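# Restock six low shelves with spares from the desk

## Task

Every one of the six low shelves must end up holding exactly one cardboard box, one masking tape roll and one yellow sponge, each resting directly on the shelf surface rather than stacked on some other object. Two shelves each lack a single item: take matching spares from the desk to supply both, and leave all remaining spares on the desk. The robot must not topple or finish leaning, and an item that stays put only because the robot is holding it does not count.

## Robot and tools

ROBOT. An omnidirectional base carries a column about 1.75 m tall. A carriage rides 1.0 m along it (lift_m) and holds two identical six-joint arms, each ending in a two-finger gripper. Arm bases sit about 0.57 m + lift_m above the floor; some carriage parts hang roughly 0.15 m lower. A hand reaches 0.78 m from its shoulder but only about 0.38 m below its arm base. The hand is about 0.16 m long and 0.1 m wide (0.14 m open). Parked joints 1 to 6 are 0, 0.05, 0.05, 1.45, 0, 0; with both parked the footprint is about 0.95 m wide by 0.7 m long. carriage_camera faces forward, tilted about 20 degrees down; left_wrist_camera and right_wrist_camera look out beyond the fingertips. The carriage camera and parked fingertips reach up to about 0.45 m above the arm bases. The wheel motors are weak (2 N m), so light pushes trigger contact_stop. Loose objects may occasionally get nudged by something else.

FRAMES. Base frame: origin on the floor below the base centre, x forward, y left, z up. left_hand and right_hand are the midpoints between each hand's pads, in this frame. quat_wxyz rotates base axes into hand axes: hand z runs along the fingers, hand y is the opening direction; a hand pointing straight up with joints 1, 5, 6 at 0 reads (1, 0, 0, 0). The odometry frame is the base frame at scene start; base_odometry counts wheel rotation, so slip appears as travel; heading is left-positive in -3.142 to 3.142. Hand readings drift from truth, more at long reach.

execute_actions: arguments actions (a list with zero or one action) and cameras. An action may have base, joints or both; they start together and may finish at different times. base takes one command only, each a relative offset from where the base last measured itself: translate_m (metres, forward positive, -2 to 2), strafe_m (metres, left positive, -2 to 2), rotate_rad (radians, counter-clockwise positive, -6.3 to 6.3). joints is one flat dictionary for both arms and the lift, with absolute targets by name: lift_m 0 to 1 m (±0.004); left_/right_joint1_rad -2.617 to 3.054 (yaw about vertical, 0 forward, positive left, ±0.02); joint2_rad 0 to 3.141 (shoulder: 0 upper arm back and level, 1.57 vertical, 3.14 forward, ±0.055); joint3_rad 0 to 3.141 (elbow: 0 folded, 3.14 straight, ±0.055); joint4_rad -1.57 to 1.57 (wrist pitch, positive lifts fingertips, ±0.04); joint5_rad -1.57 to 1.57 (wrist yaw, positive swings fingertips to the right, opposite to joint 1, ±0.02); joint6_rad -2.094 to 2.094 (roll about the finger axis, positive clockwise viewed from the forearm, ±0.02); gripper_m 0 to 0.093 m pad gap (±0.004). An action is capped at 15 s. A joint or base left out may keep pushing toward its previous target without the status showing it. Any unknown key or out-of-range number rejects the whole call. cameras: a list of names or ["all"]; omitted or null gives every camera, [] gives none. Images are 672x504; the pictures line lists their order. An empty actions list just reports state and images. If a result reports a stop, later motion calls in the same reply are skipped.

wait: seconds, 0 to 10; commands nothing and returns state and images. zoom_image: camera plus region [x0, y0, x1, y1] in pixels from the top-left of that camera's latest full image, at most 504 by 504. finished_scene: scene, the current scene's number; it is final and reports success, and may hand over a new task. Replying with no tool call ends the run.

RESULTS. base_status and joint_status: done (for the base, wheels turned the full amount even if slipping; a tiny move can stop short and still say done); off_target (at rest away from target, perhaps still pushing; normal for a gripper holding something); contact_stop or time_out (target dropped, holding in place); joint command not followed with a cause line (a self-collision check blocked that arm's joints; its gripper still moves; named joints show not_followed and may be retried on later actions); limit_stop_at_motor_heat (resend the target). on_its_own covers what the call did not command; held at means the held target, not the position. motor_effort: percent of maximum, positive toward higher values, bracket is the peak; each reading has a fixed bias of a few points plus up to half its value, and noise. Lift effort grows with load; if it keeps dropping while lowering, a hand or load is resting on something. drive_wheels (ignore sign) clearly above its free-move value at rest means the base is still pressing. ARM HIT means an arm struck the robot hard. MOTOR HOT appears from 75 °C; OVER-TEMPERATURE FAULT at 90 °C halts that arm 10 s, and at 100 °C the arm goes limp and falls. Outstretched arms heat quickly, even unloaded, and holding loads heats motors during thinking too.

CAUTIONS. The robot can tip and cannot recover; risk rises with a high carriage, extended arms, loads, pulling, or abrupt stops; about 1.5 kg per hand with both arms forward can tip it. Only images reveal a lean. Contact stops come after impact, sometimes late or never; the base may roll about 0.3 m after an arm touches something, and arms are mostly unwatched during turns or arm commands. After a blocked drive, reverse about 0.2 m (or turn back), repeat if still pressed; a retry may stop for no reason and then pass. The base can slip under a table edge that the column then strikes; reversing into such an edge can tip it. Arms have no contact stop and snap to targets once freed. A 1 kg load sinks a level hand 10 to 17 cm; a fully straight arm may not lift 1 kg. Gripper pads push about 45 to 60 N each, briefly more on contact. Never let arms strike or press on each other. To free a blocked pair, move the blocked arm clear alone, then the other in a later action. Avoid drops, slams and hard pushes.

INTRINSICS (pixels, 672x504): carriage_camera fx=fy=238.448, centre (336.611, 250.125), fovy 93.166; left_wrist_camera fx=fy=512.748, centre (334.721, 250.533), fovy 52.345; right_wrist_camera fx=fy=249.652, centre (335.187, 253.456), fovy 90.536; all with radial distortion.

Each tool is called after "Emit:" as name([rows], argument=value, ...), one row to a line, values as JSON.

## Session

Emit:
execute_actions(actions=[], cameras=["carriage_camera"])

Scene clock: 0.00 s.
base_odometry: x=+0.000 y=+0.000 heading=+0.000 (m, m, rad; odometry frame)
base_status: not commanded
joint_positions: lift_m=+0.299 left_joint1_rad=+0.016 left_joint2_rad=+0.017 left_joint3_rad=+0.019 left_joint4_rad=+1.451 left_joint5_rad=-0.046 left_joint6_rad=+0.005 left_gripper_m=+0.095 right_joint1_rad=-0.007 right_joint2_rad=+0.052 right_joint3_rad=+0.031 right_joint4_rad=+1.510 right_joint5_rad=+0.008 right_joint6_rad=-0.052 right_gripper_m=+0.094
joint_status: not commanded
motor_effort: lift_m=+25 drive_wheels=-1 (%)
left_hand: x=+0.2883 y=+0.3410 z=+1.2980 quat_wxyz=(+0.998, -0.024, +0.059, +0.012) (m; base frame)
right_hand: x=+0.2812 y=-0.3340 z=+1.3027 quat_wxyz=(+0.999, +0.003, +0.041, -0.029) (m; base frame)
pictures: carriage_camera
Images, in order (width x height): carriage_camera 672x504.

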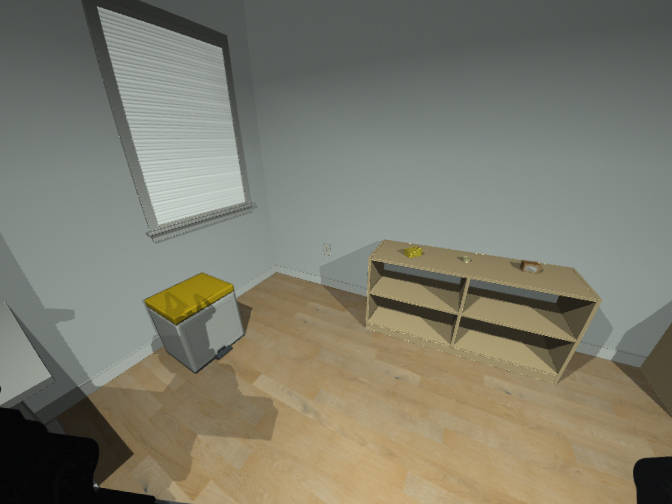

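Emit:
execute_actions([
  {"base":{"rotate_rad":-1.7}},
], cameras=["carriage_camera"])

Emit:
zoom_image(camera="carriage_camera", region=[100, 170, 350, 300])

Emit:
zoom_image(camera="carriage_camera", region=[350, 170, 672, 320])

Emit:
execute_actions([
  {"base":{"rotate_rad":-1.3}},
], cameras=["carriage_camera"])

Scene clock: 9.93 s.
base_odometry: x=+0.000 y=+0.000 heading=-1.699 (m, m, rad; odometry frame)
base_status: done
joint_positions: lift_m=+0.299 left_joint1_rad=+0.016 left_joint2_rad=+0.017 left_joint3_rad=+0.019 left_joint4_rad=+1.450 left_joint5_rad=-0.046 left_joint6_rad=+0.005 left_gripper_m=+0.095 right_joint1_rad=-0.007 right_joint2_rad=+0.052 right_joint3_rad=+0.031 right_joint4_rad=+1.510 right_joint5_rad=+0.008 right_joint6_rad=-0.052 right_gripper_m=+0.094
joint_status: not commanded
motor_effort: lift_m=+25(25) drive_wheels=+7(23) (%)
left_hand: x=+0.2885 y=+0.3410 z=+1.2980 quat_wxyz=(+0.998, -0.024, +0.059, +0.012) (m; base frame)
right_hand: x=+0.2812 y=-0.3340 z=+1.3027 quat_wxyz=(+0.999, +0.003, +0.041, -0.029) (m; base frame)
pictures: carriage_camera
Images, in order (width x height): carriage_camera 672x504.

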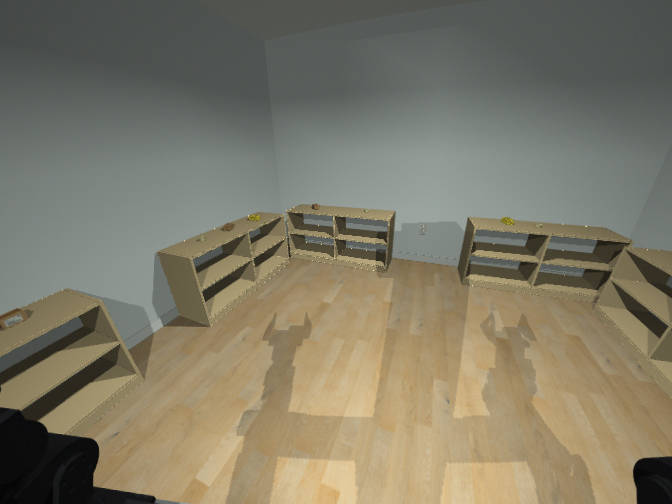

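Region (100, 170, 350, 300) of carriage_camera's 672x504 image, scaled by 2.016, with more detail than that image has; it fills the top 262 rows of this view, and the rest is white.

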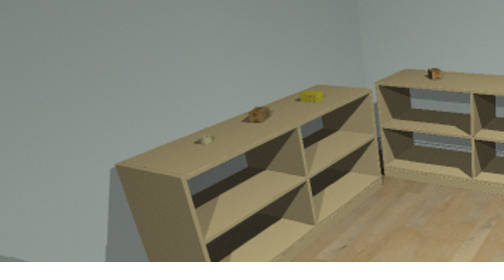

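Region (350, 170, 672, 320) of carriage_camera's 672x504 image, scaled by 1.565, with more detail than that image has; it fills the top 235 rows of this view, and the rest is white.

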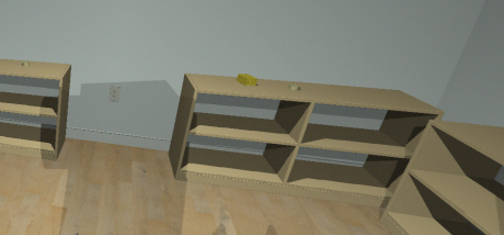

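Scene clock: 12.77 s.
base_odometry: x=+0.000 y=+0.000 heading=-2.998 (m, m, rad; odometry frame)
base_status: done
joint_positions: lift_m=+0.299 left_joint1_rad=+0.016 left_joint2_rad=+0.017 left_joint3_rad=+0.019 left_joint4_rad=+1.450 left_joint5_rad=-0.046 left_joint6_rad=+0.005 left_gripper_m=+0.095 right_joint1_rad=-0.007 right_joint2_rad=+0.052 right_joint3_rad=+0.031 right_joint4_rad=+1.510 right_joint5_rad=+0.008 right_joint6_rad=-0.052 right_gripper_m=+0.094
joint_status: not commanded
motor_effort: lift_m=+25(25) drive_wheels=+6(23) (%)
left_hand: x=+0.2885 y=+0.3410 z=+1.2980 quat_wxyz=(+0.998, -0.024, +0.059, +0.012) (m; base frame)
right_hand: x=+0.2812 y=-0.3340 z=+1.3027 quat_wxyz=(+0.999, +0.003, +0.041, -0.029) (m; base frame)
pictures: carriage_camera
Images, in order (width x height): carriage_camera 672x504.

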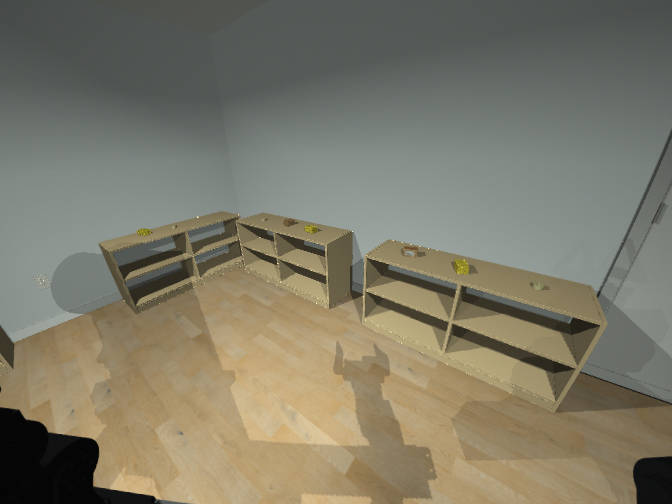

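Emit:
execute_actions([
  {"base":{"rotate_rad":-2.15},"joints":{"lift_m":0.45}},
], cameras=["carriage_camera"])

Scene clock: 20.97 s.
base_odometry: x=+0.000 y=+0.000 heading=+1.136 (m, m, rad; odometry frame)
base_status: done
joint_positions: lift_m=+0.450 left_joint1_rad=+0.016 left_joint2_rad=+0.017 left_joint3_rad=+0.019 left_joint4_rad=+1.450 left_joint5_rad=-0.046 left_joint6_rad=+0.005 left_gripper_m=+0.095 right_joint1_rad=-0.007 right_joint2_rad=+0.052 right_joint3_rad=+0.031 right_joint4_rad=+1.510 right_joint5_rad=+0.008 right_joint6_rad=-0.052 right_gripper_m=+0.094
joint_status: all done
motor_effort: lift_m=+24(31) drive_wheels=+6(24) (%)
left_hand: x=+0.2885 y=+0.3410 z=+1.4492 quat_wxyz=(+0.998, -0.024, +0.059, +0.012) (m; base frame)
right_hand: x=+0.2813 y=-0.3340 z=+1.4539 quat_wxyz=(+0.999, +0.003, +0.041, -0.029) (m; base frame)
pictures: carriage_camera
Images, in order (width x height): carriage_camera 672x504.

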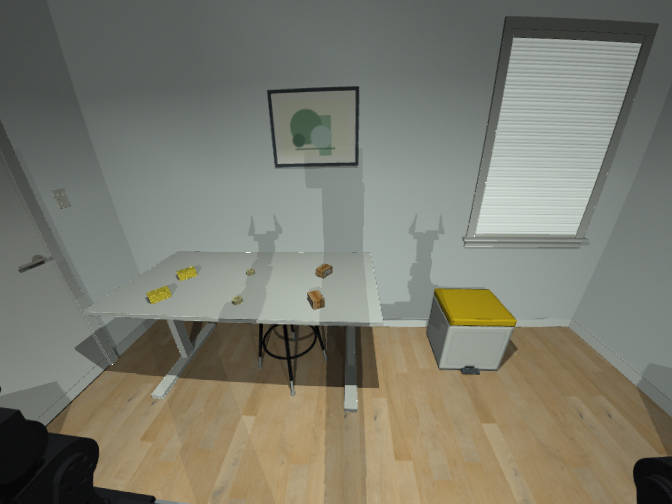

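Emit:
execute_actions([
  {"base":{"strafe_m":0.58},"joints":{"lift_m":0.3,"left_joint2_rad":2.07,"left_joint3_rad":1.83,"left_joint4_rad":-1.31,"right_joint2_rad":2.0,"right_joint3_rad":1.72,"right_joint4_rad":-1.27,"left_joint1_rad":0.32,"right_joint1_rad":-0.15,"left_joint5_rad":0,"left_joint6_rad":0.9,"right_joint6_rad":-0.6}},
], cameras=[])

Emit:
execute_actions([
  {"base":{"translate_m":0.52},"joints":{"lift_m":0.2}},
])

Scene clock: 36.37 s.
base_odometry: x=-0.526 y=+0.245 heading=+1.135 (m, m, rad; odometry frame)
base_status: done
joint_positions: lift_m=+0.300 left_joint1_rad=+0.318 left_joint2_rad=+2.072 left_joint3_rad=+1.811 left_joint4_rad=-1.302 left_joint5_rad=-0.008 left_joint6_rad=+0.890 left_gripper_m=+0.095 right_joint1_rad=-0.142 right_joint2_rad=+1.988 right_joint3_rad=+1.697 right_joint4_rad=-1.260 right_joint5_rad=+0.008 right_joint6_rad=-0.596 right_gripper_m=+0.094
joint_status: all done
motor_effort: lift_m=+24(23) drive_wheels=-6(24) (%)
left_hand: x=+0.6389 y=+0.4591 z=+0.9708 quat_wxyz=(+0.001, +0.282, +0.959, +0.005) (m; base frame)
right_hand: x=+0.6383 y=-0.3881 z=+0.9732 quat_wxyz=(+0.008, -0.225, +0.974, -0.007) (m; base frame)
pictures: none
No camera images: the call's "cameras" was empty. Leave "cameras" out to get every camera's image.

Scene clock: 39.53 s.
base_odometry: x=-0.307 y=+0.716 heading=+1.136 (m, m, rad; odometry frame)
base_status: done
joint_positions: lift_m=+0.200 left_joint1_rad=+0.318 left_joint2_rad=+2.072 left_joint3_rad=+1.819 left_joint4_rad=-1.306 left_joint5_rad=-0.007 left_joint6_rad=+0.890 left_gripper_m=+0.095 right_joint1_rad=-0.143 right_joint2_rad=+1.988 right_joint3_rad=+1.710 right_joint4_rad=-1.263 right_joint5_rad=+0.008 right_joint6_rad=-0.596 right_gripper_m=+0.094
joint_status: all done
motor_effort: lift_m=+25(24) drive_wheels=-6(24) (%)
left_hand: x=+0.6399 y=+0.4593 z=+0.8726 quat_wxyz=(+0.003, +0.282, +0.959, +0.006) (m; base frame)
right_hand: x=+0.6407 y=-0.3888 z=+0.8764 quat_wxyz=(+0.013, -0.224, +0.974, -0.009) (m; base frame)
pictures: carriage_camera, left_wrist_camera, right_wrist_camera
Images, in order (width x height): carriage_camera 672x504, left_wrist_camera 672x504, right_wrist_camera 672x504.

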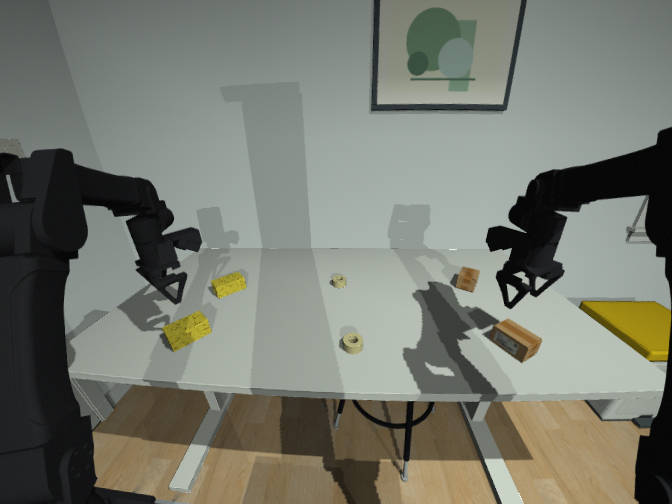

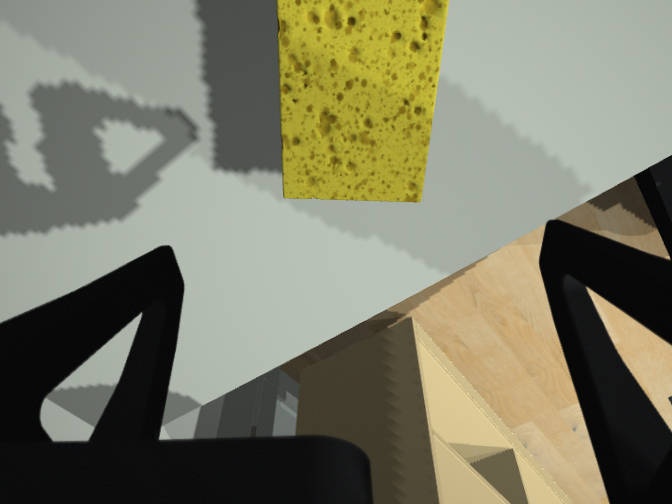

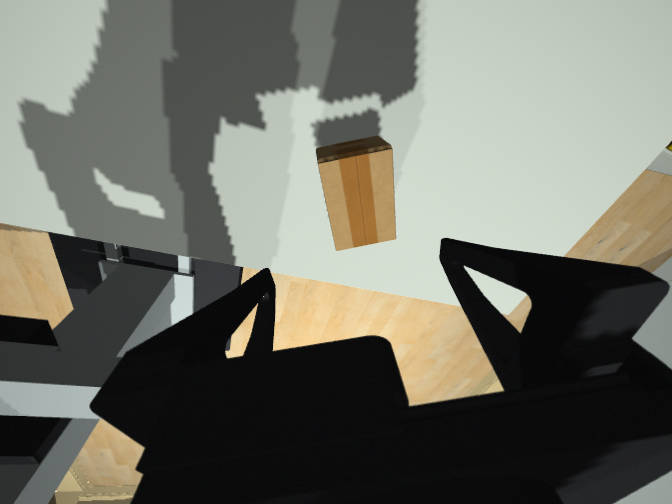

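Very close already.

Emit:
execute_actions([
  {"joints":{"lift_m":0.125,"left_joint6_rad":0.97,"left_joint1_rad":0.31,"right_joint1_rad":-0.175,"right_joint6_rad":-0.66}},
])

Scene clock: 42.93 s.
base_odometry: x=-0.307 y=+0.716 heading=+1.136 (m, m, rad; odometry frame)
base_status: not commanded
joint_positions: lift_m=+0.125 left_joint1_rad=+0.317 left_joint2_rad=+2.073 left_joint3_rad=+1.819 left_joint4_rad=-1.307 left_joint5_rad=-0.007 left_joint6_rad=+0.961 left_gripper_m=+0.095 right_joint1_rad=-0.171 right_joint2_rad=+1.988 right_joint3_rad=+1.710 right_joint4_rad=-1.263 right_joint5_rad=+0.007 right_joint6_rad=-0.655 right_gripper_m=+0.094
joint_status: all done
motor_effort: lift_m=+25(27) drive_wheels=-4(6) (%)
left_hand: x=+0.6399 y=+0.4590 z=+0.7973 quat_wxyz=(+0.002, +0.316, +0.949, +0.006) (m; base frame)
right_hand: x=+0.6389 y=-0.3995 z=+0.8011 quat_wxyz=(+0.012, -0.240, +0.971, -0.009) (m; base frame)
pictures: carriage_camera, left_wrist_camera, right_wrist_camera
Images, in order (width x height): carriage_camera 672x504, left_wrist_camera 672x504, right_wrist_camera 672x504.

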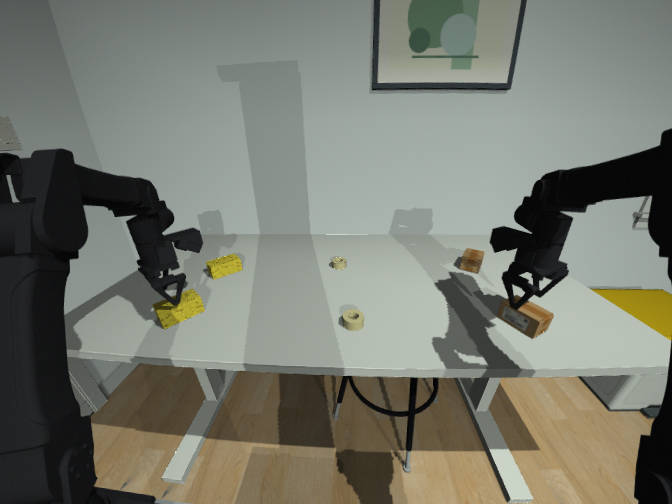

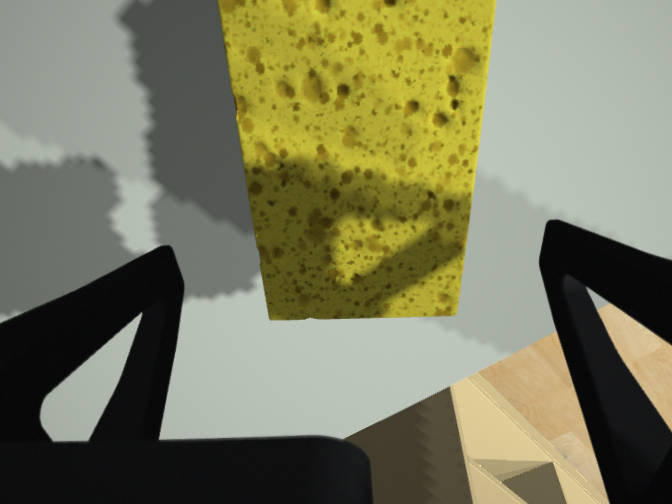

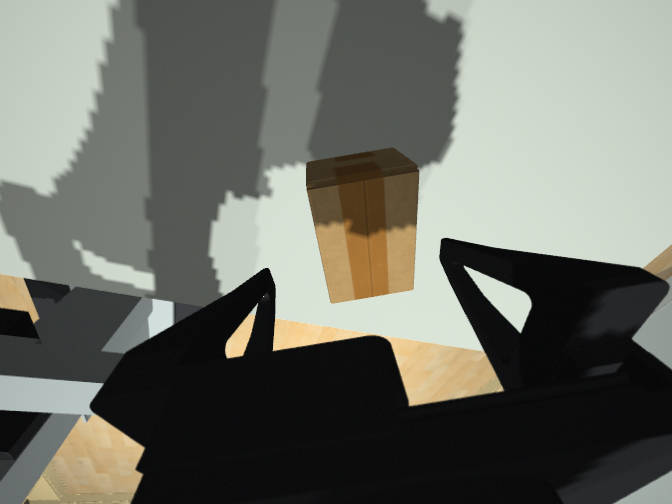

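Emit:
execute_actions([
  {"base":{"translate_m":0.01},"joints":{"lift_m":0.11,"left_joint1_rad":0.285,"right_joint1_rad":-0.19}},
], cameras=[])

Emit:
execute_actions([
  {"joints":{"lift_m":0.075}},
])

Scene clock: 48.23 s.
base_odometry: x=-0.303 y=+0.726 heading=+1.137 (m, m, rad; odometry frame)
base_status: done
joint_positions: lift_m=+0.110 left_joint1_rad=+0.287 left_joint2_rad=+2.074 left_joint3_rad=+1.819 left_joint4_rad=-1.308 left_joint5_rad=-0.007 left_joint6_rad=+0.961 left_gripper_m=+0.095 right_joint1_rad=-0.183 right_joint2_rad=+1.990 right_joint3_rad=+1.710 right_joint4_rad=-1.264 right_joint5_rad=+0.007 right_joint6_rad=-0.656 right_gripper_m=+0.094
joint_status: all done
motor_effort: lift_m=+25(26) drive_wheels=-4(31) (%)
left_hand: x=+0.6431 y=+0.4475 z=+0.7817 quat_wxyz=(+0.001, +0.330, +0.944, +0.005) (m; base frame)
right_hand: x=+0.6377 y=-0.4040 z=+0.7854 quat_wxyz=(+0.010, -0.234, +0.972, -0.009) (m; base frame)
pictures: none
No camera images: the call's "cameras" was empty. Leave "cameras" out to get every camera's image.

Scene clock: 48.90 s.
base_odometry: x=-0.303 y=+0.725 heading=+1.137 (m, m, rad; odometry frame)
base_status: not commanded
joint_positions: lift_m=+0.075 left_joint1_rad=+0.287 left_joint2_rad=+2.075 left_joint3_rad=+1.819 left_joint4_rad=-1.308 left_joint5_rad=-0.007 left_joint6_rad=+0.961 left_gripper_m=+0.095 right_joint1_rad=-0.183 right_joint2_rad=+1.993 right_joint3_rad=+1.710 right_joint4_rad=-1.265 right_joint5_rad=+0.007 right_joint6_rad=-0.656 right_gripper_m=+0.094
joint_status: all done
motor_effort: lift_m=+25(26) drive_wheels=-3(4) (%)
left_hand: x=+0.6431 y=+0.4475 z=+0.7465 quat_wxyz=(+0.000, +0.330, +0.944, +0.005) (m; base frame)
right_hand: x=+0.6376 y=-0.4040 z=+0.7496 quat_wxyz=(+0.009, -0.234, +0.972, -0.008) (m; base frame)
pictures: carriage_camera, left_wrist_camera, right_wrist_camera
Images, in order (width x height): carriage_camera 672x504, left_wrist_camera 672x504, right_wrist_camera 672x504.

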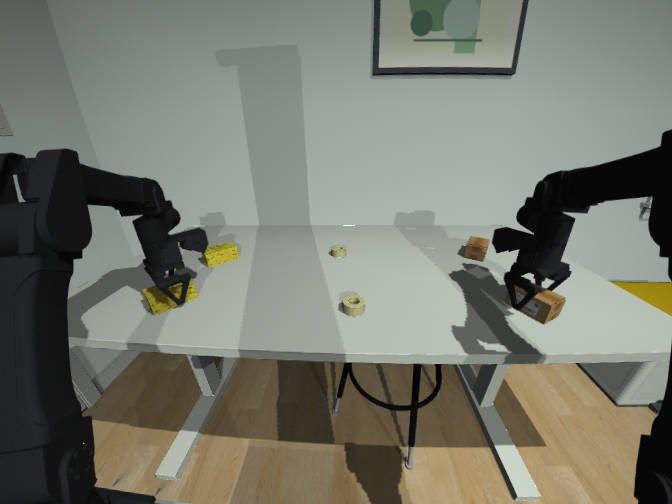

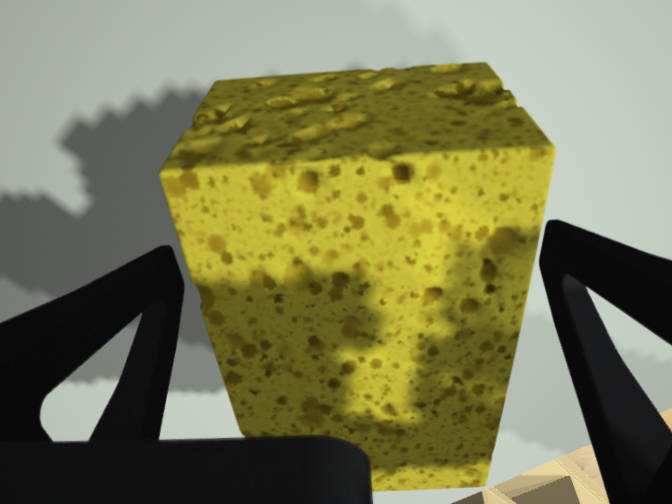

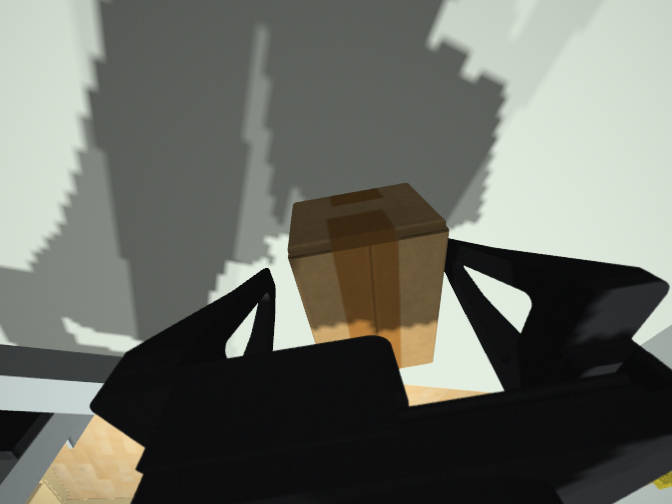

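Emit:
execute_actions([
  {"joints":{"left_gripper_m":0.045,"right_gripper_m":0.045,"lift_m":0.07}},
], cameras=[])

Emit:
execute_actions([
  {"joints":{"lift_m":0.115}},
], cameras=["carriage_camera"])

Emit:
execute_actions([
  {"base":{"translate_m":-1.2},"joints":{"lift_m":0.2,"left_joint1_rad":0.0}},
], cameras=["carriage_camera"])

Emit:
execute_actions([
  {"base":{"rotate_rad":-3.14},"joints":{"left_joint2_rad":1.2,"left_joint3_rad":1.0,"left_joint4_rad":-1.35,"right_joint1_rad":0,"right_joint2_rad":2.15,"right_joint3_rad":1.72,"right_joint4_rad":-1.12,"right_joint6_rad":0,"left_joint6_rad":0}},
], cameras=["carriage_camera"])

Scene clock: 57.60 s.
base_odometry: x=-0.303 y=+0.725 heading=+1.137 (m, m, rad; odometry frame)
base_status: not commanded
joint_positions: lift_m=+0.070 left_joint1_rad=+0.287 left_joint2_rad=+2.077 left_joint3_rad=+1.819 left_joint4_rad=-1.309 left_joint5_rad=-0.007 left_joint6_rad=+0.961 left_gripper_m=+0.059 right_joint1_rad=-0.183 right_joint2_rad=+1.994 right_joint3_rad=+1.710 right_joint4_rad=-1.265 right_joint5_rad=+0.007 right_joint6_rad=-0.656 right_gripper_m=+0.059
joint_status: left_gripper_m off_target (ended at +0.059, target +0.045); right_gripper_m off_target (ended at +0.059, target +0.045); the others done
motor_effort: lift_m=+25(27) drive_wheels=+3(7) (%)
left_hand: x=+0.6428 y=+0.4474 z=+0.7407 quat_wxyz=(-0.001, +0.330, +0.944, +0.004) (m; base frame)
right_hand: x=+0.6376 y=-0.4040 z=+0.7440 quat_wxyz=(+0.008, -0.234, +0.972, -0.008) (m; base frame)
pictures: none
No camera images: the call's "cameras" was empty. Leave "cameras" out to get every camera's image.

Scene clock: 58.30 s.
base_odometry: x=-0.303 y=+0.725 heading=+1.137 (m, m, rad; odometry frame)
base_status: not commanded
joint_positions: lift_m=+0.115 left_joint1_rad=+0.287 left_joint2_rad=+2.075 left_joint3_rad=+1.821 left_joint4_rad=-1.309 left_joint5_rad=-0.007 left_joint6_rad=+0.961 left_gripper_m=+0.059 right_joint1_rad=-0.183 right_joint2_rad=+1.993 right_joint3_rad=+1.710 right_joint4_rad=-1.265 right_joint5_rad=+0.007 right_joint6_rad=-0.656 right_gripper_m=+0.059
joint_status: all done
motor_effort: lift_m=+24(29) drive_wheels=+2(2) (%)
left_hand: x=+0.6433 y=+0.4476 z=+0.7870 quat_wxyz=(+0.001, +0.330, +0.944, +0.005) (m; base frame)
right_hand: x=+0.6376 y=-0.4040 z=+0.7895 quat_wxyz=(+0.009, -0.234, +0.972, -0.008) (m; base frame)
pictures: carriage_camera
Images, in order (width x height): carriage_camera 672x504.

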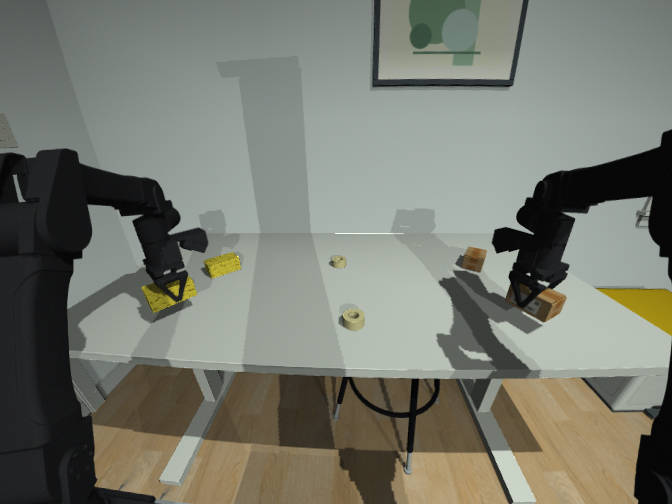

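Scene clock: 62.97 s.
base_odometry: x=-0.808 y=-0.363 heading=+1.137 (m, m, rad; odometry frame)
base_status: done
joint_positions: lift_m=+0.200 left_joint1_rad=-0.006 left_joint2_rad=+2.075 left_joint3_rad=+1.821 left_joint4_rad=-1.307 left_joint5_rad=-0.001 left_joint6_rad=+0.961 left_gripper_m=+0.059 right_joint1_rad=-0.184 right_joint2_rad=+1.994 right_joint3_rad=+1.710 right_joint4_rad=-1.264 right_joint5_rad=+0.007 right_joint6_rad=-0.656 right_gripper_m=+0.059
joint_status: all done
motor_effort: lift_m=+24(32) drive_wheels=-4(30) (%)
left_hand: x=+0.6605 y=+0.3304 z=+0.8720 quat_wxyz=(+0.004, +0.465, +0.885, +0.002) (m; base frame)
right_hand: x=+0.6376 y=-0.4043 z=+0.8741 quat_wxyz=(+0.009, -0.234, +0.972, -0.008) (m; base frame)
pictures: carriage_camera
Images, in order (width x height): carriage_camera 672x504.

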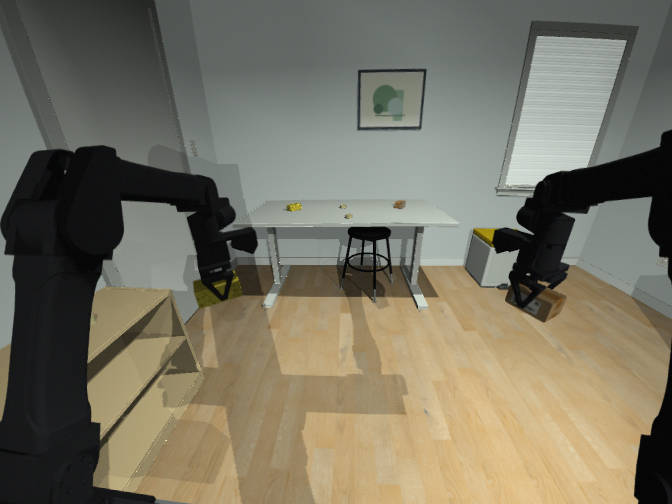

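Scene clock: 67.23 s.
base_odometry: x=-0.808 y=-0.363 heading=-2.002 (m, m, rad; odometry frame)
base_status: done
joint_positions: lift_m=+0.200 left_joint1_rad=+0.000 left_joint2_rad=+1.215 left_joint3_rad=+1.009 left_joint4_rad=-1.343 left_joint5_rad=-0.001 left_joint6_rad=+0.009 left_gripper_m=+0.059 right_joint1_rad=-0.009 right_joint2_rad=+2.155 right_joint3_rad=+1.710 right_joint4_rad=-1.106 right_joint5_rad=+0.011 right_joint6_rad=-0.004 right_gripper_m=+0.059
joint_status: all done
motor_effort: lift_m=+24(24) drive_wheels=+5(30) (%)
left_hand: x=+0.4441 y=+0.3327 z=+0.9006 quat_wxyz=(+0.011, +0.004, +1.000, +0.000) (m; base frame)
right_hand: x=+0.6758 y=-0.3383 z=+0.8133 quat_wxyz=(+0.010, +0.003, +1.000, -0.005) (m; base frame)
pictures: carriage_camera
Images, in order (width x height): carriage_camera 672x504.

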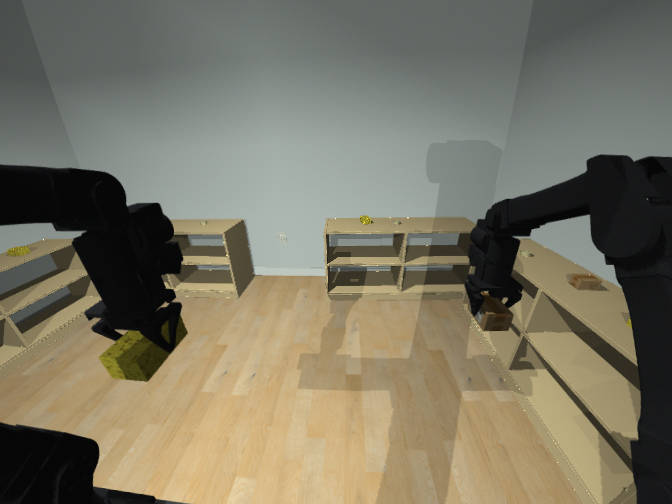

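Emit:
execute_actions([
  {"base":{"strafe_m":-0.18},"joints":{"right_joint1_rad":-0.4,"right_joint6_rad":-0.4}},
], cameras=["carriage_camera"])

Emit:
execute_actions([
  {"base":{"translate_m":1.25}},
], cameras=["carriage_camera","right_wrist_camera"])

Scene clock: 75.80 s.
base_odometry: x=-0.971 y=-0.288 heading=-2.003 (m, m, rad; odometry frame)
base_status: done
joint_positions: lift_m=+0.200 left_joint1_rad=+0.000 left_joint2_rad=+1.215 left_joint3_rad=+1.009 left_joint4_rad=-1.343 left_joint5_rad=-0.001 left_joint6_rad=+0.009 left_gripper_m=+0.059 right_joint1_rad=-0.405 right_joint2_rad=+2.155 right_joint3_rad=+1.710 right_joint4_rad=-1.107 right_joint5_rad=+0.011 right_joint6_rad=-0.396 right_gripper_m=+0.059
joint_status: all done
motor_effort: lift_m=+24(24) drive_wheels=-6(30) (%)
left_hand: x=+0.4441 y=+0.3327 z=+0.9006 quat_wxyz=(+0.011, +0.004, +1.000, +0.000) (m; base frame)
right_hand: x=+0.6412 y=-0.4985 z=+0.8133 quat_wxyz=(+0.006, +0.005, +1.000, -0.009) (m; base frame)
pictures: carriage_camera
Images, in order (width x height): carriage_camera 672x504.

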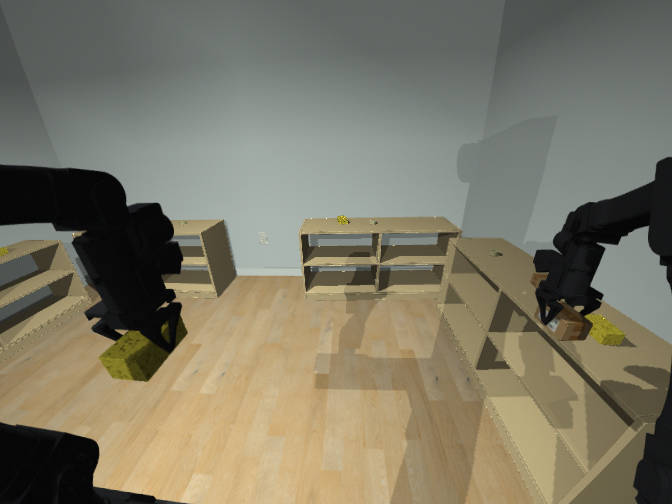

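Scene clock: 80.60 s.
base_odometry: x=-1.496 y=-1.422 heading=-2.004 (m, m, rad; odometry frame)
base_status: done
joint_positions: lift_m=+0.200 left_joint1_rad=+0.000 left_joint2_rad=+1.215 left_joint3_rad=+1.009 left_joint4_rad=-1.344 left_joint5_rad=-0.001 left_joint6_rad=+0.009 left_gripper_m=+0.059 right_joint1_rad=-0.405 right_joint2_rad=+2.155 right_joint3_rad=+1.710 right_joint4_rad=-1.109 right_joint5_rad=+0.011 right_joint6_rad=-0.396 right_gripper_m=+0.059
joint_status: not commanded
motor_effort: lift_m=+24(24) drive_wheels=-7(25) (%)
left_hand: x=+0.4439 y=+0.3327 z=+0.9006 quat_wxyz=(+0.010, +0.004, +1.000, +0.000) (m; base frame)
right_hand: x=+0.6407 y=-0.4983 z=+0.8133 quat_wxyz=(+0.005, +0.005, +1.000, -0.008) (m; base frame)
pictures: carriage_camera, right_wrist_camera
Images, in order (width x height): carriage_camera 672x504, right_wrist_camera 672x504.

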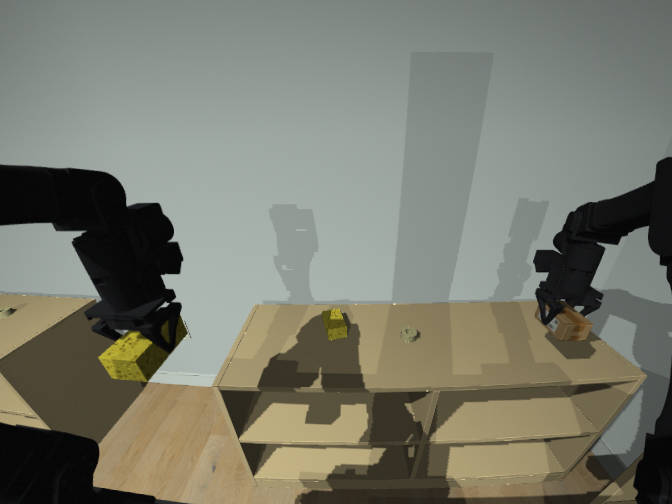

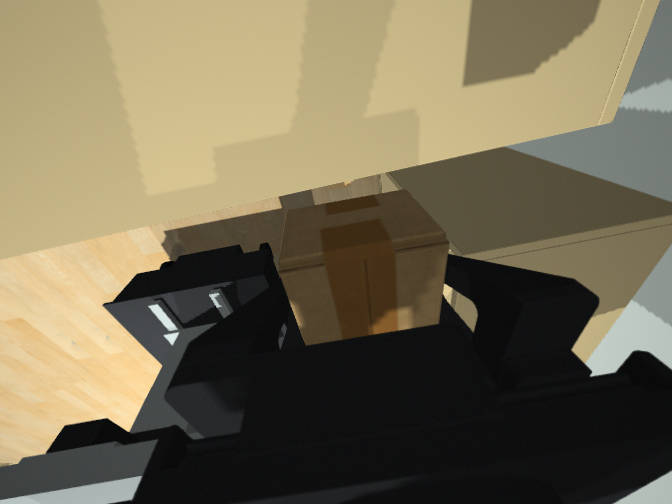

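Emit:
execute_actions([
  {"base":{"translate_m":0.15},"joints":{"lift_m":0.1,"right_joint1_rad":-0.25,"right_joint6_rad":-0.25}},
], cameras=["carriage_camera"])

Emit:
execute_actions([
  {"joints":{"lift_m":0.022}},
], cameras=["carriage_camera","right_wrist_camera"])

Scene clock: 86.17 s.
base_odometry: x=-1.560 y=-1.558 heading=-2.005 (m, m, rad; odometry frame)
base_status: done
joint_positions: lift_m=+0.100 left_joint1_rad=+0.000 left_joint2_rad=+1.215 left_joint3_rad=+1.007 left_joint4_rad=-1.347 left_joint5_rad=-0.001 left_joint6_rad=+0.009 left_gripper_m=+0.059 right_joint1_rad=-0.244 right_joint2_rad=+2.148 right_joint3_rad=+1.710 right_joint4_rad=-1.113 right_joint5_rad=+0.004 right_joint6_rad=-0.254 right_gripper_m=+0.059
joint_status: all done
motor_effort: lift_m=+25(24) drive_wheels=-6(29) (%)
left_hand: x=+0.4425 y=+0.3327 z=+0.8000 quat_wxyz=(+0.008, +0.004, +1.000, +0.000) (m; base frame)
right_hand: x=+0.6622 y=-0.4335 z=+0.7160 quat_wxyz=(+0.009, -0.005, +1.000, -0.004) (m; base frame)
pictures: carriage_camera
Images, in order (width x height): carriage_camera 672x504.

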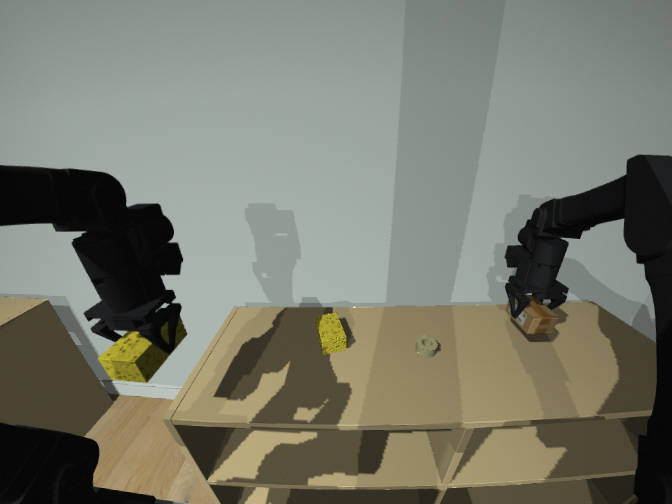

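Scene clock: 87.13 s.
base_odometry: x=-1.559 y=-1.558 heading=-2.005 (m, m, rad; odometry frame)
base_status: not commanded
joint_positions: lift_m=+0.022 left_joint1_rad=+0.000 left_joint2_rad=+1.215 left_joint3_rad=+1.007 left_joint4_rad=-1.347 left_joint5_rad=-0.001 left_joint6_rad=+0.009 left_gripper_m=+0.059 right_joint1_rad=-0.244 right_joint2_rad=+2.147 right_joint3_rad=+1.710 right_joint4_rad=-1.114 right_joint5_rad=+0.004 right_joint6_rad=-0.254 right_gripper_m=+0.059
joint_status: all done
motor_effort: lift_m=+26(25) drive_wheels=-4(5) (%)
left_hand: x=+0.4425 y=+0.3327 z=+0.7219 quat_wxyz=(+0.008, +0.004, +1.000, +0.000) (m; base frame)
right_hand: x=+0.6621 y=-0.4335 z=+0.6383 quat_wxyz=(+0.009, -0.005, +1.000, -0.004) (m; base frame)
pictures: carriage_camera, right_wrist_camera
Images, in order (width x height): carriage_camera 672x504, right_wrist_camera 672x504.

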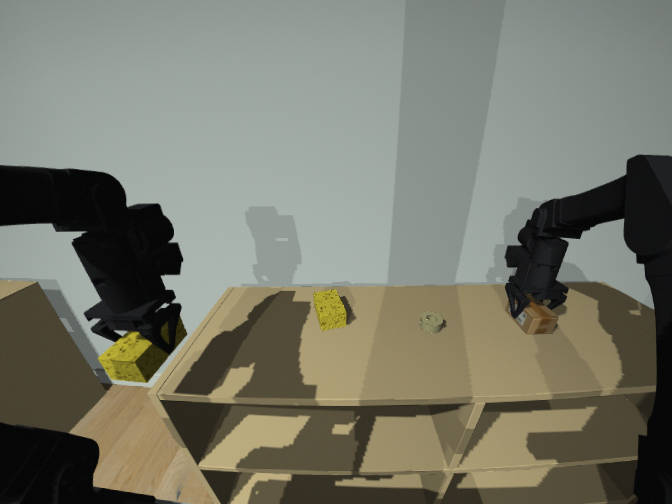

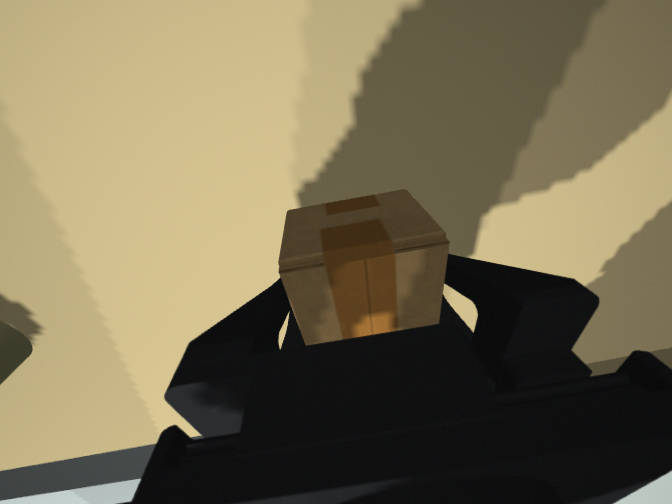

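Emit:
execute_actions([
  {"joints":{"right_gripper_m":0.093,"lift_m":0.015}},
], cameras=[])

Emit:
execute_actions([
  {"joints":{"lift_m":0.14}},
], cameras=["carriage_camera"])

Emit:
execute_actions([
  {"base":{"strafe_m":1.3},"joints":{"right_joint1_rad":0,"right_joint2_rad":1.2,"right_joint3_rad":1.2,"left_joint2_rad":2.15,"left_joint3_rad":1.72,"left_joint4_rad":-1.12}},
], cameras=["carriage_camera","left_wrist_camera"])

Scene clock: 92.97 s.
base_odometry: x=-1.559 y=-1.558 heading=-2.005 (m, m, rad; odometry frame)
base_status: not commanded
joint_positions: lift_m=+0.015 left_joint1_rad=+0.000 left_joint2_rad=+1.215 left_joint3_rad=+1.007 left_joint4_rad=-1.347 left_joint5_rad=-0.001 left_joint6_rad=+0.009 left_gripper_m=+0.059 right_joint1_rad=-0.244 right_joint2_rad=+2.147 right_joint3_rad=+1.710 right_joint4_rad=-1.114 right_joint5_rad=+0.004 right_joint6_rad=-0.254 right_gripper_m=+0.093
joint_status: all done
motor_effort: lift_m=+25(26) drive_wheels=+3(7) (%)
left_hand: x=+0.4425 y=+0.3327 z=+0.7150 quat_wxyz=(+0.008, +0.004, +1.000, +0.000) (m; base frame)
right_hand: x=+0.6620 y=-0.4335 z=+0.6314 quat_wxyz=(+0.009, -0.005, +1.000, -0.004) (m; base frame)
pictures: none
No camera images: the call's "cameras" was empty. Leave "cameras" out to get every camera's image.

Scene clock: 94.00 s.
base_odometry: x=-1.559 y=-1.558 heading=-2.005 (m, m, rad; odometry frame)
base_status: not commanded
joint_positions: lift_m=+0.140 left_joint1_rad=+0.000 left_joint2_rad=+1.215 left_joint3_rad=+1.007 left_joint4_rad=-1.348 left_joint5_rad=-0.001 left_joint6_rad=+0.009 left_gripper_m=+0.059 right_joint1_rad=-0.244 right_joint2_rad=+2.144 right_joint3_rad=+1.710 right_joint4_rad=-1.115 right_joint5_rad=+0.004 right_joint6_rad=-0.254 right_gripper_m=+0.093
joint_status: all done
motor_effort: lift_m=+25(33) drive_wheels=+2(4) (%)
left_hand: x=+0.4423 y=+0.3327 z=+0.8400 quat_wxyz=(+0.008, +0.004, +1.000, +0.000) (m; base frame)
right_hand: x=+0.6621 y=-0.4335 z=+0.7577 quat_wxyz=(+0.010, -0.005, +1.000, -0.004) (m; base frame)
pictures: carriage_camera
Images, in order (width x height): carriage_camera 672x504.

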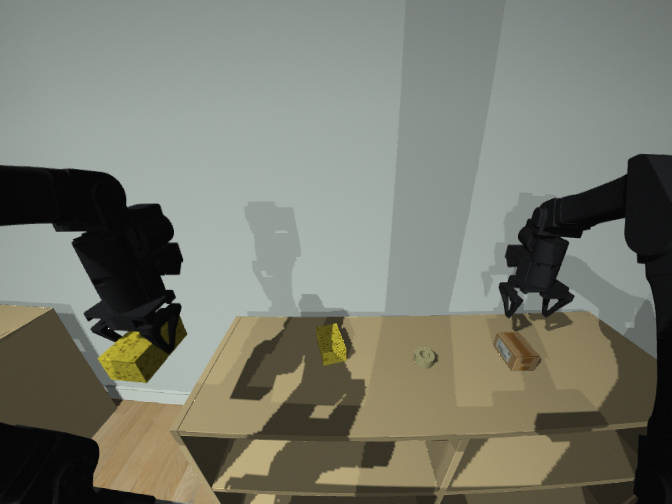

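Scene clock: 98.90 s.
base_odometry: x=-0.380 y=-2.105 heading=-2.005 (m, m, rad; odometry frame)
base_status: done
joint_positions: lift_m=+0.140 left_joint1_rad=+0.000 left_joint2_rad=+2.152 left_joint3_rad=+1.700 left_joint4_rad=-1.116 left_joint5_rad=-0.001 left_joint6_rad=+0.009 left_gripper_m=+0.059 right_joint1_rad=+0.007 right_joint2_rad=+1.206 right_joint3_rad=+1.231 right_joint4_rad=-1.112 right_joint5_rad=+0.004 right_joint6_rad=-0.253 right_gripper_m=+0.093
joint_status: all done
motor_effort: lift_m=+25(25) drive_wheels=-3(23) (%)
left_hand: x=+0.6708 y=+0.3327 z=+0.7521 quat_wxyz=(+0.001, +0.004, +1.000, +0.000) (m; base frame)
right_hand: x=+0.5422 y=-0.3313 z=+0.9256 quat_wxyz=(+0.238, -0.125, +0.963, -0.032) (m; base frame)
pictures: carriage_camera, left_wrist_camera
Images, in order (width x height): carriage_camera 672x504, left_wrist_camera 672x504.

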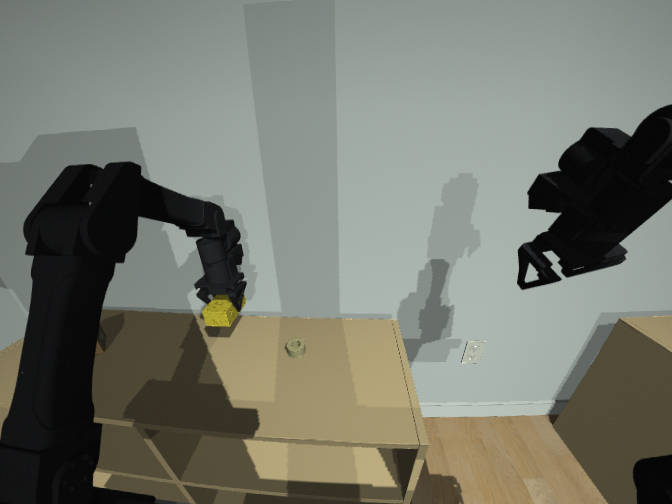

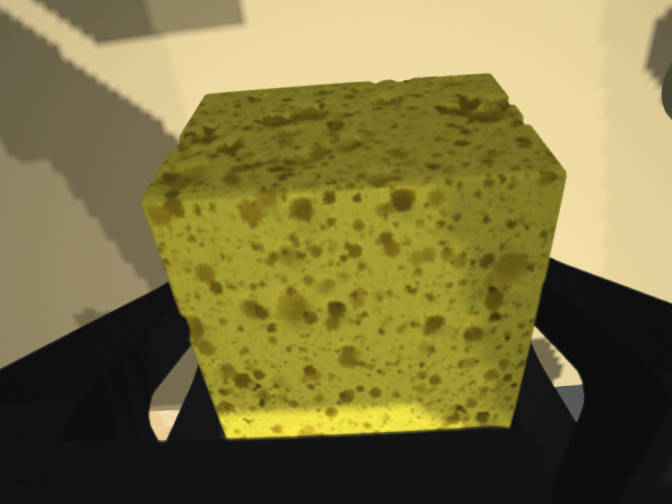

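Emit:
execute_actions([
  {"joints":{"lift_m":0.02,"left_joint1_rad":0.25,"left_joint6_rad":0.25}},
], cameras=["carriage_camera"])

Emit:
execute_actions([
  {"joints":{"lift_m":0.008}},
], cameras=[])

Scene clock: 104.43 s.
base_odometry: x=-0.380 y=-2.105 heading=-2.005 (m, m, rad; odometry frame)
base_status: not commanded
joint_positions: lift_m=+0.020 left_joint1_rad=+0.255 left_joint2_rad=+2.153 left_joint3_rad=+1.709 left_joint4_rad=-1.117 left_joint5_rad=-0.002 left_joint6_rad=+0.240 left_gripper_m=+0.059 right_joint1_rad=+0.007 right_joint2_rad=+1.206 right_joint3_rad=+1.220 right_joint4_rad=-1.112 right_joint5_rad=+0.004 right_joint6_rad=-0.253 right_gripper_m=+0.093
joint_status: all done
motor_effort: lift_m=+25(27) drive_wheels=-2(3) (%)
left_hand: x=+0.6596 y=+0.4374 z=+0.6339 quat_wxyz=(+0.004, -0.007, +1.000, +0.002) (m; base frame)
right_hand: x=+0.5403 y=-0.3313 z=+0.8013 quat_wxyz=(+0.232, -0.125, +0.964, -0.031) (m; base frame)
pictures: carriage_camera
Images, in order (width x height): carriage_camera 672x504.

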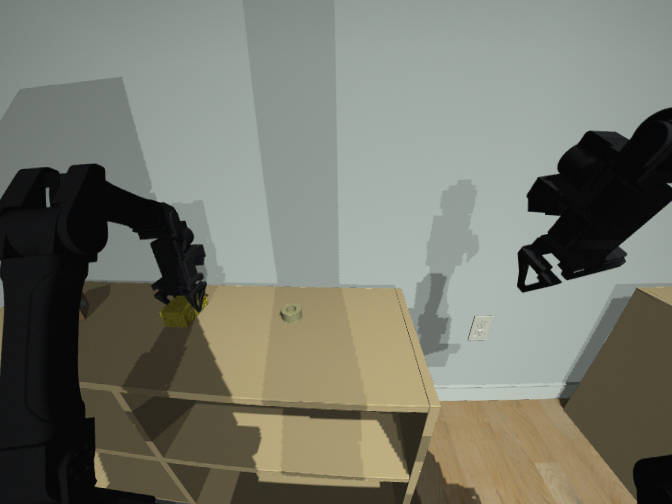

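Scene clock: 104.93 s.
base_odometry: x=-0.380 y=-2.105 heading=-2.005 (m, m, rad; odometry frame)
base_status: not commanded
joint_positions: lift_m=+0.008 left_joint1_rad=+0.255 left_joint2_rad=+2.143 left_joint3_rad=+1.719 left_joint4_rad=-1.129 left_joint5_rad=-0.002 left_joint6_rad=+0.240 left_gripper_m=+0.059 right_joint1_rad=+0.007 right_joint2_rad=+1.206 right_joint3_rad=+1.220 right_joint4_rad=-1.113 right_joint5_rad=+0.005 right_joint6_rad=-0.253 right_gripper_m=+0.093
joint_status: all done
motor_effort: lift_m=+23(24) drive_wheels=-2(3) (%)
left_hand: x=+0.6604 y=+0.4377 z=+0.6285 quat_wxyz=(+0.009, -0.007, +1.000, +0.003) (m; base frame)
right_hand: x=+0.5401 y=-0.3314 z=+0.7894 quat_wxyz=(+0.232, -0.125, +0.964, -0.031) (m; base frame)
pictures: none
No camera images: the call's "cameras" was empty. Leave "cameras" out to get every camera's image.

Emit:
execute_actions([
  {"joints":{"left_gripper_m":0.093,"lift_m":0.014}},
], cameras=[])

Emit:
execute_actions([
  {"joints":{"lift_m":0.12}},
], cameras=["carriage_camera","left_wrist_camera"])

Scene clock: 110.07 s.
base_odometry: x=-0.380 y=-2.105 heading=-2.005 (m, m, rad; odometry frame)
base_status: not commanded
joint_positions: lift_m=+0.014 left_joint1_rad=+0.255 left_joint2_rad=+2.144 left_joint3_rad=+1.719 left_joint4_rad=-1.126 left_joint5_rad=-0.002 left_joint6_rad=+0.240 left_gripper_m=+0.093 right_joint1_rad=+0.007 right_joint2_rad=+1.206 right_joint3_rad=+1.220 right_joint4_rad=-1.112 right_joint5_rad=+0.005 right_joint6_rad=-0.253 right_gripper_m=+0.093
joint_status: all done
motor_effort: lift_m=+25(31) drive_wheels=-2(3) (%)
left_hand: x=+0.6609 y=+0.4378 z=+0.6340 quat_wxyz=(+0.009, -0.007, +1.000, +0.003) (m; base frame)
right_hand: x=+0.5404 y=-0.3314 z=+0.7954 quat_wxyz=(+0.232, -0.125, +0.964, -0.031) (m; base frame)
pictures: none
No camera images: the call's "cameras" was empty. Leave "cameras" out to get every camera's image.

Scene clock: 111.03 s.
base_odometry: x=-0.380 y=-2.105 heading=-2.005 (m, m, rad; odometry frame)
base_status: not commanded
joint_positions: lift_m=+0.120 left_joint1_rad=+0.255 left_joint2_rad=+2.152 left_joint3_rad=+1.719 left_joint4_rad=-1.124 left_joint5_rad=-0.002 left_joint6_rad=+0.240 left_gripper_m=+0.093 right_joint1_rad=+0.007 right_joint2_rad=+1.206 right_joint3_rad=+1.220 right_joint4_rad=-1.112 right_joint5_rad=+0.005 right_joint6_rad=-0.253 right_gripper_m=+0.093
joint_status: all done
motor_effort: lift_m=+25(30) drive_wheels=-2(2) (%)
left_hand: x=+0.6608 y=+0.4378 z=+0.7368 quat_wxyz=(+0.006, -0.007, +1.000, +0.003) (m; base frame)
right_hand: x=+0.5403 y=-0.3314 z=+0.9013 quat_wxyz=(+0.232, -0.125, +0.964, -0.031) (m; base frame)
pictures: carriage_camera, left_wrist_camera
Images, in order (width x height): carriage_camera 672x504, left_wrist_camera 672x504.

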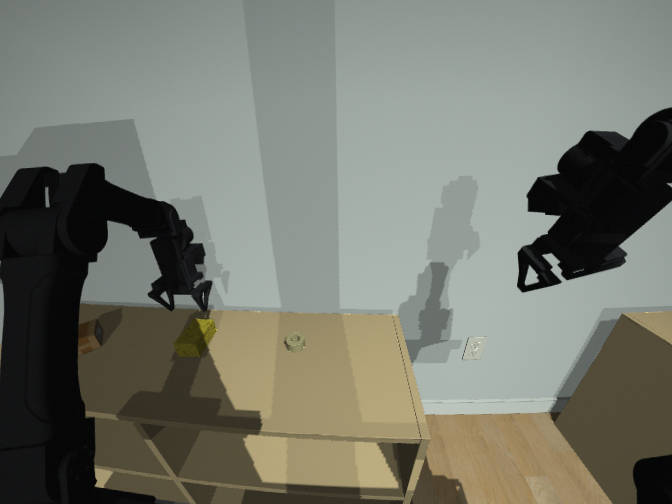

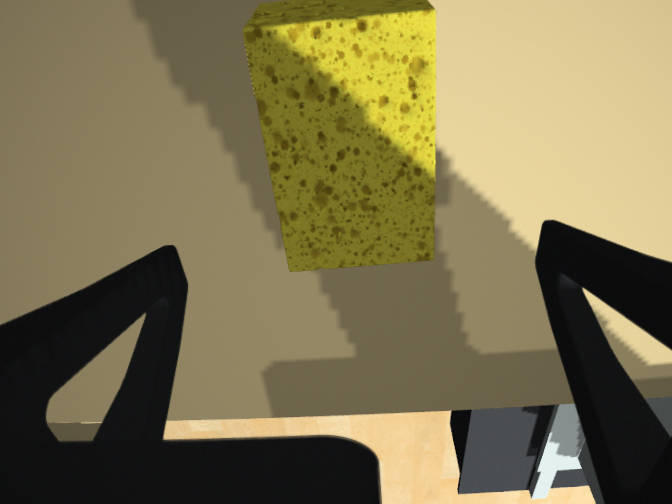

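Emit:
finished_scene(scene=2)

The scene is finished: the task was done.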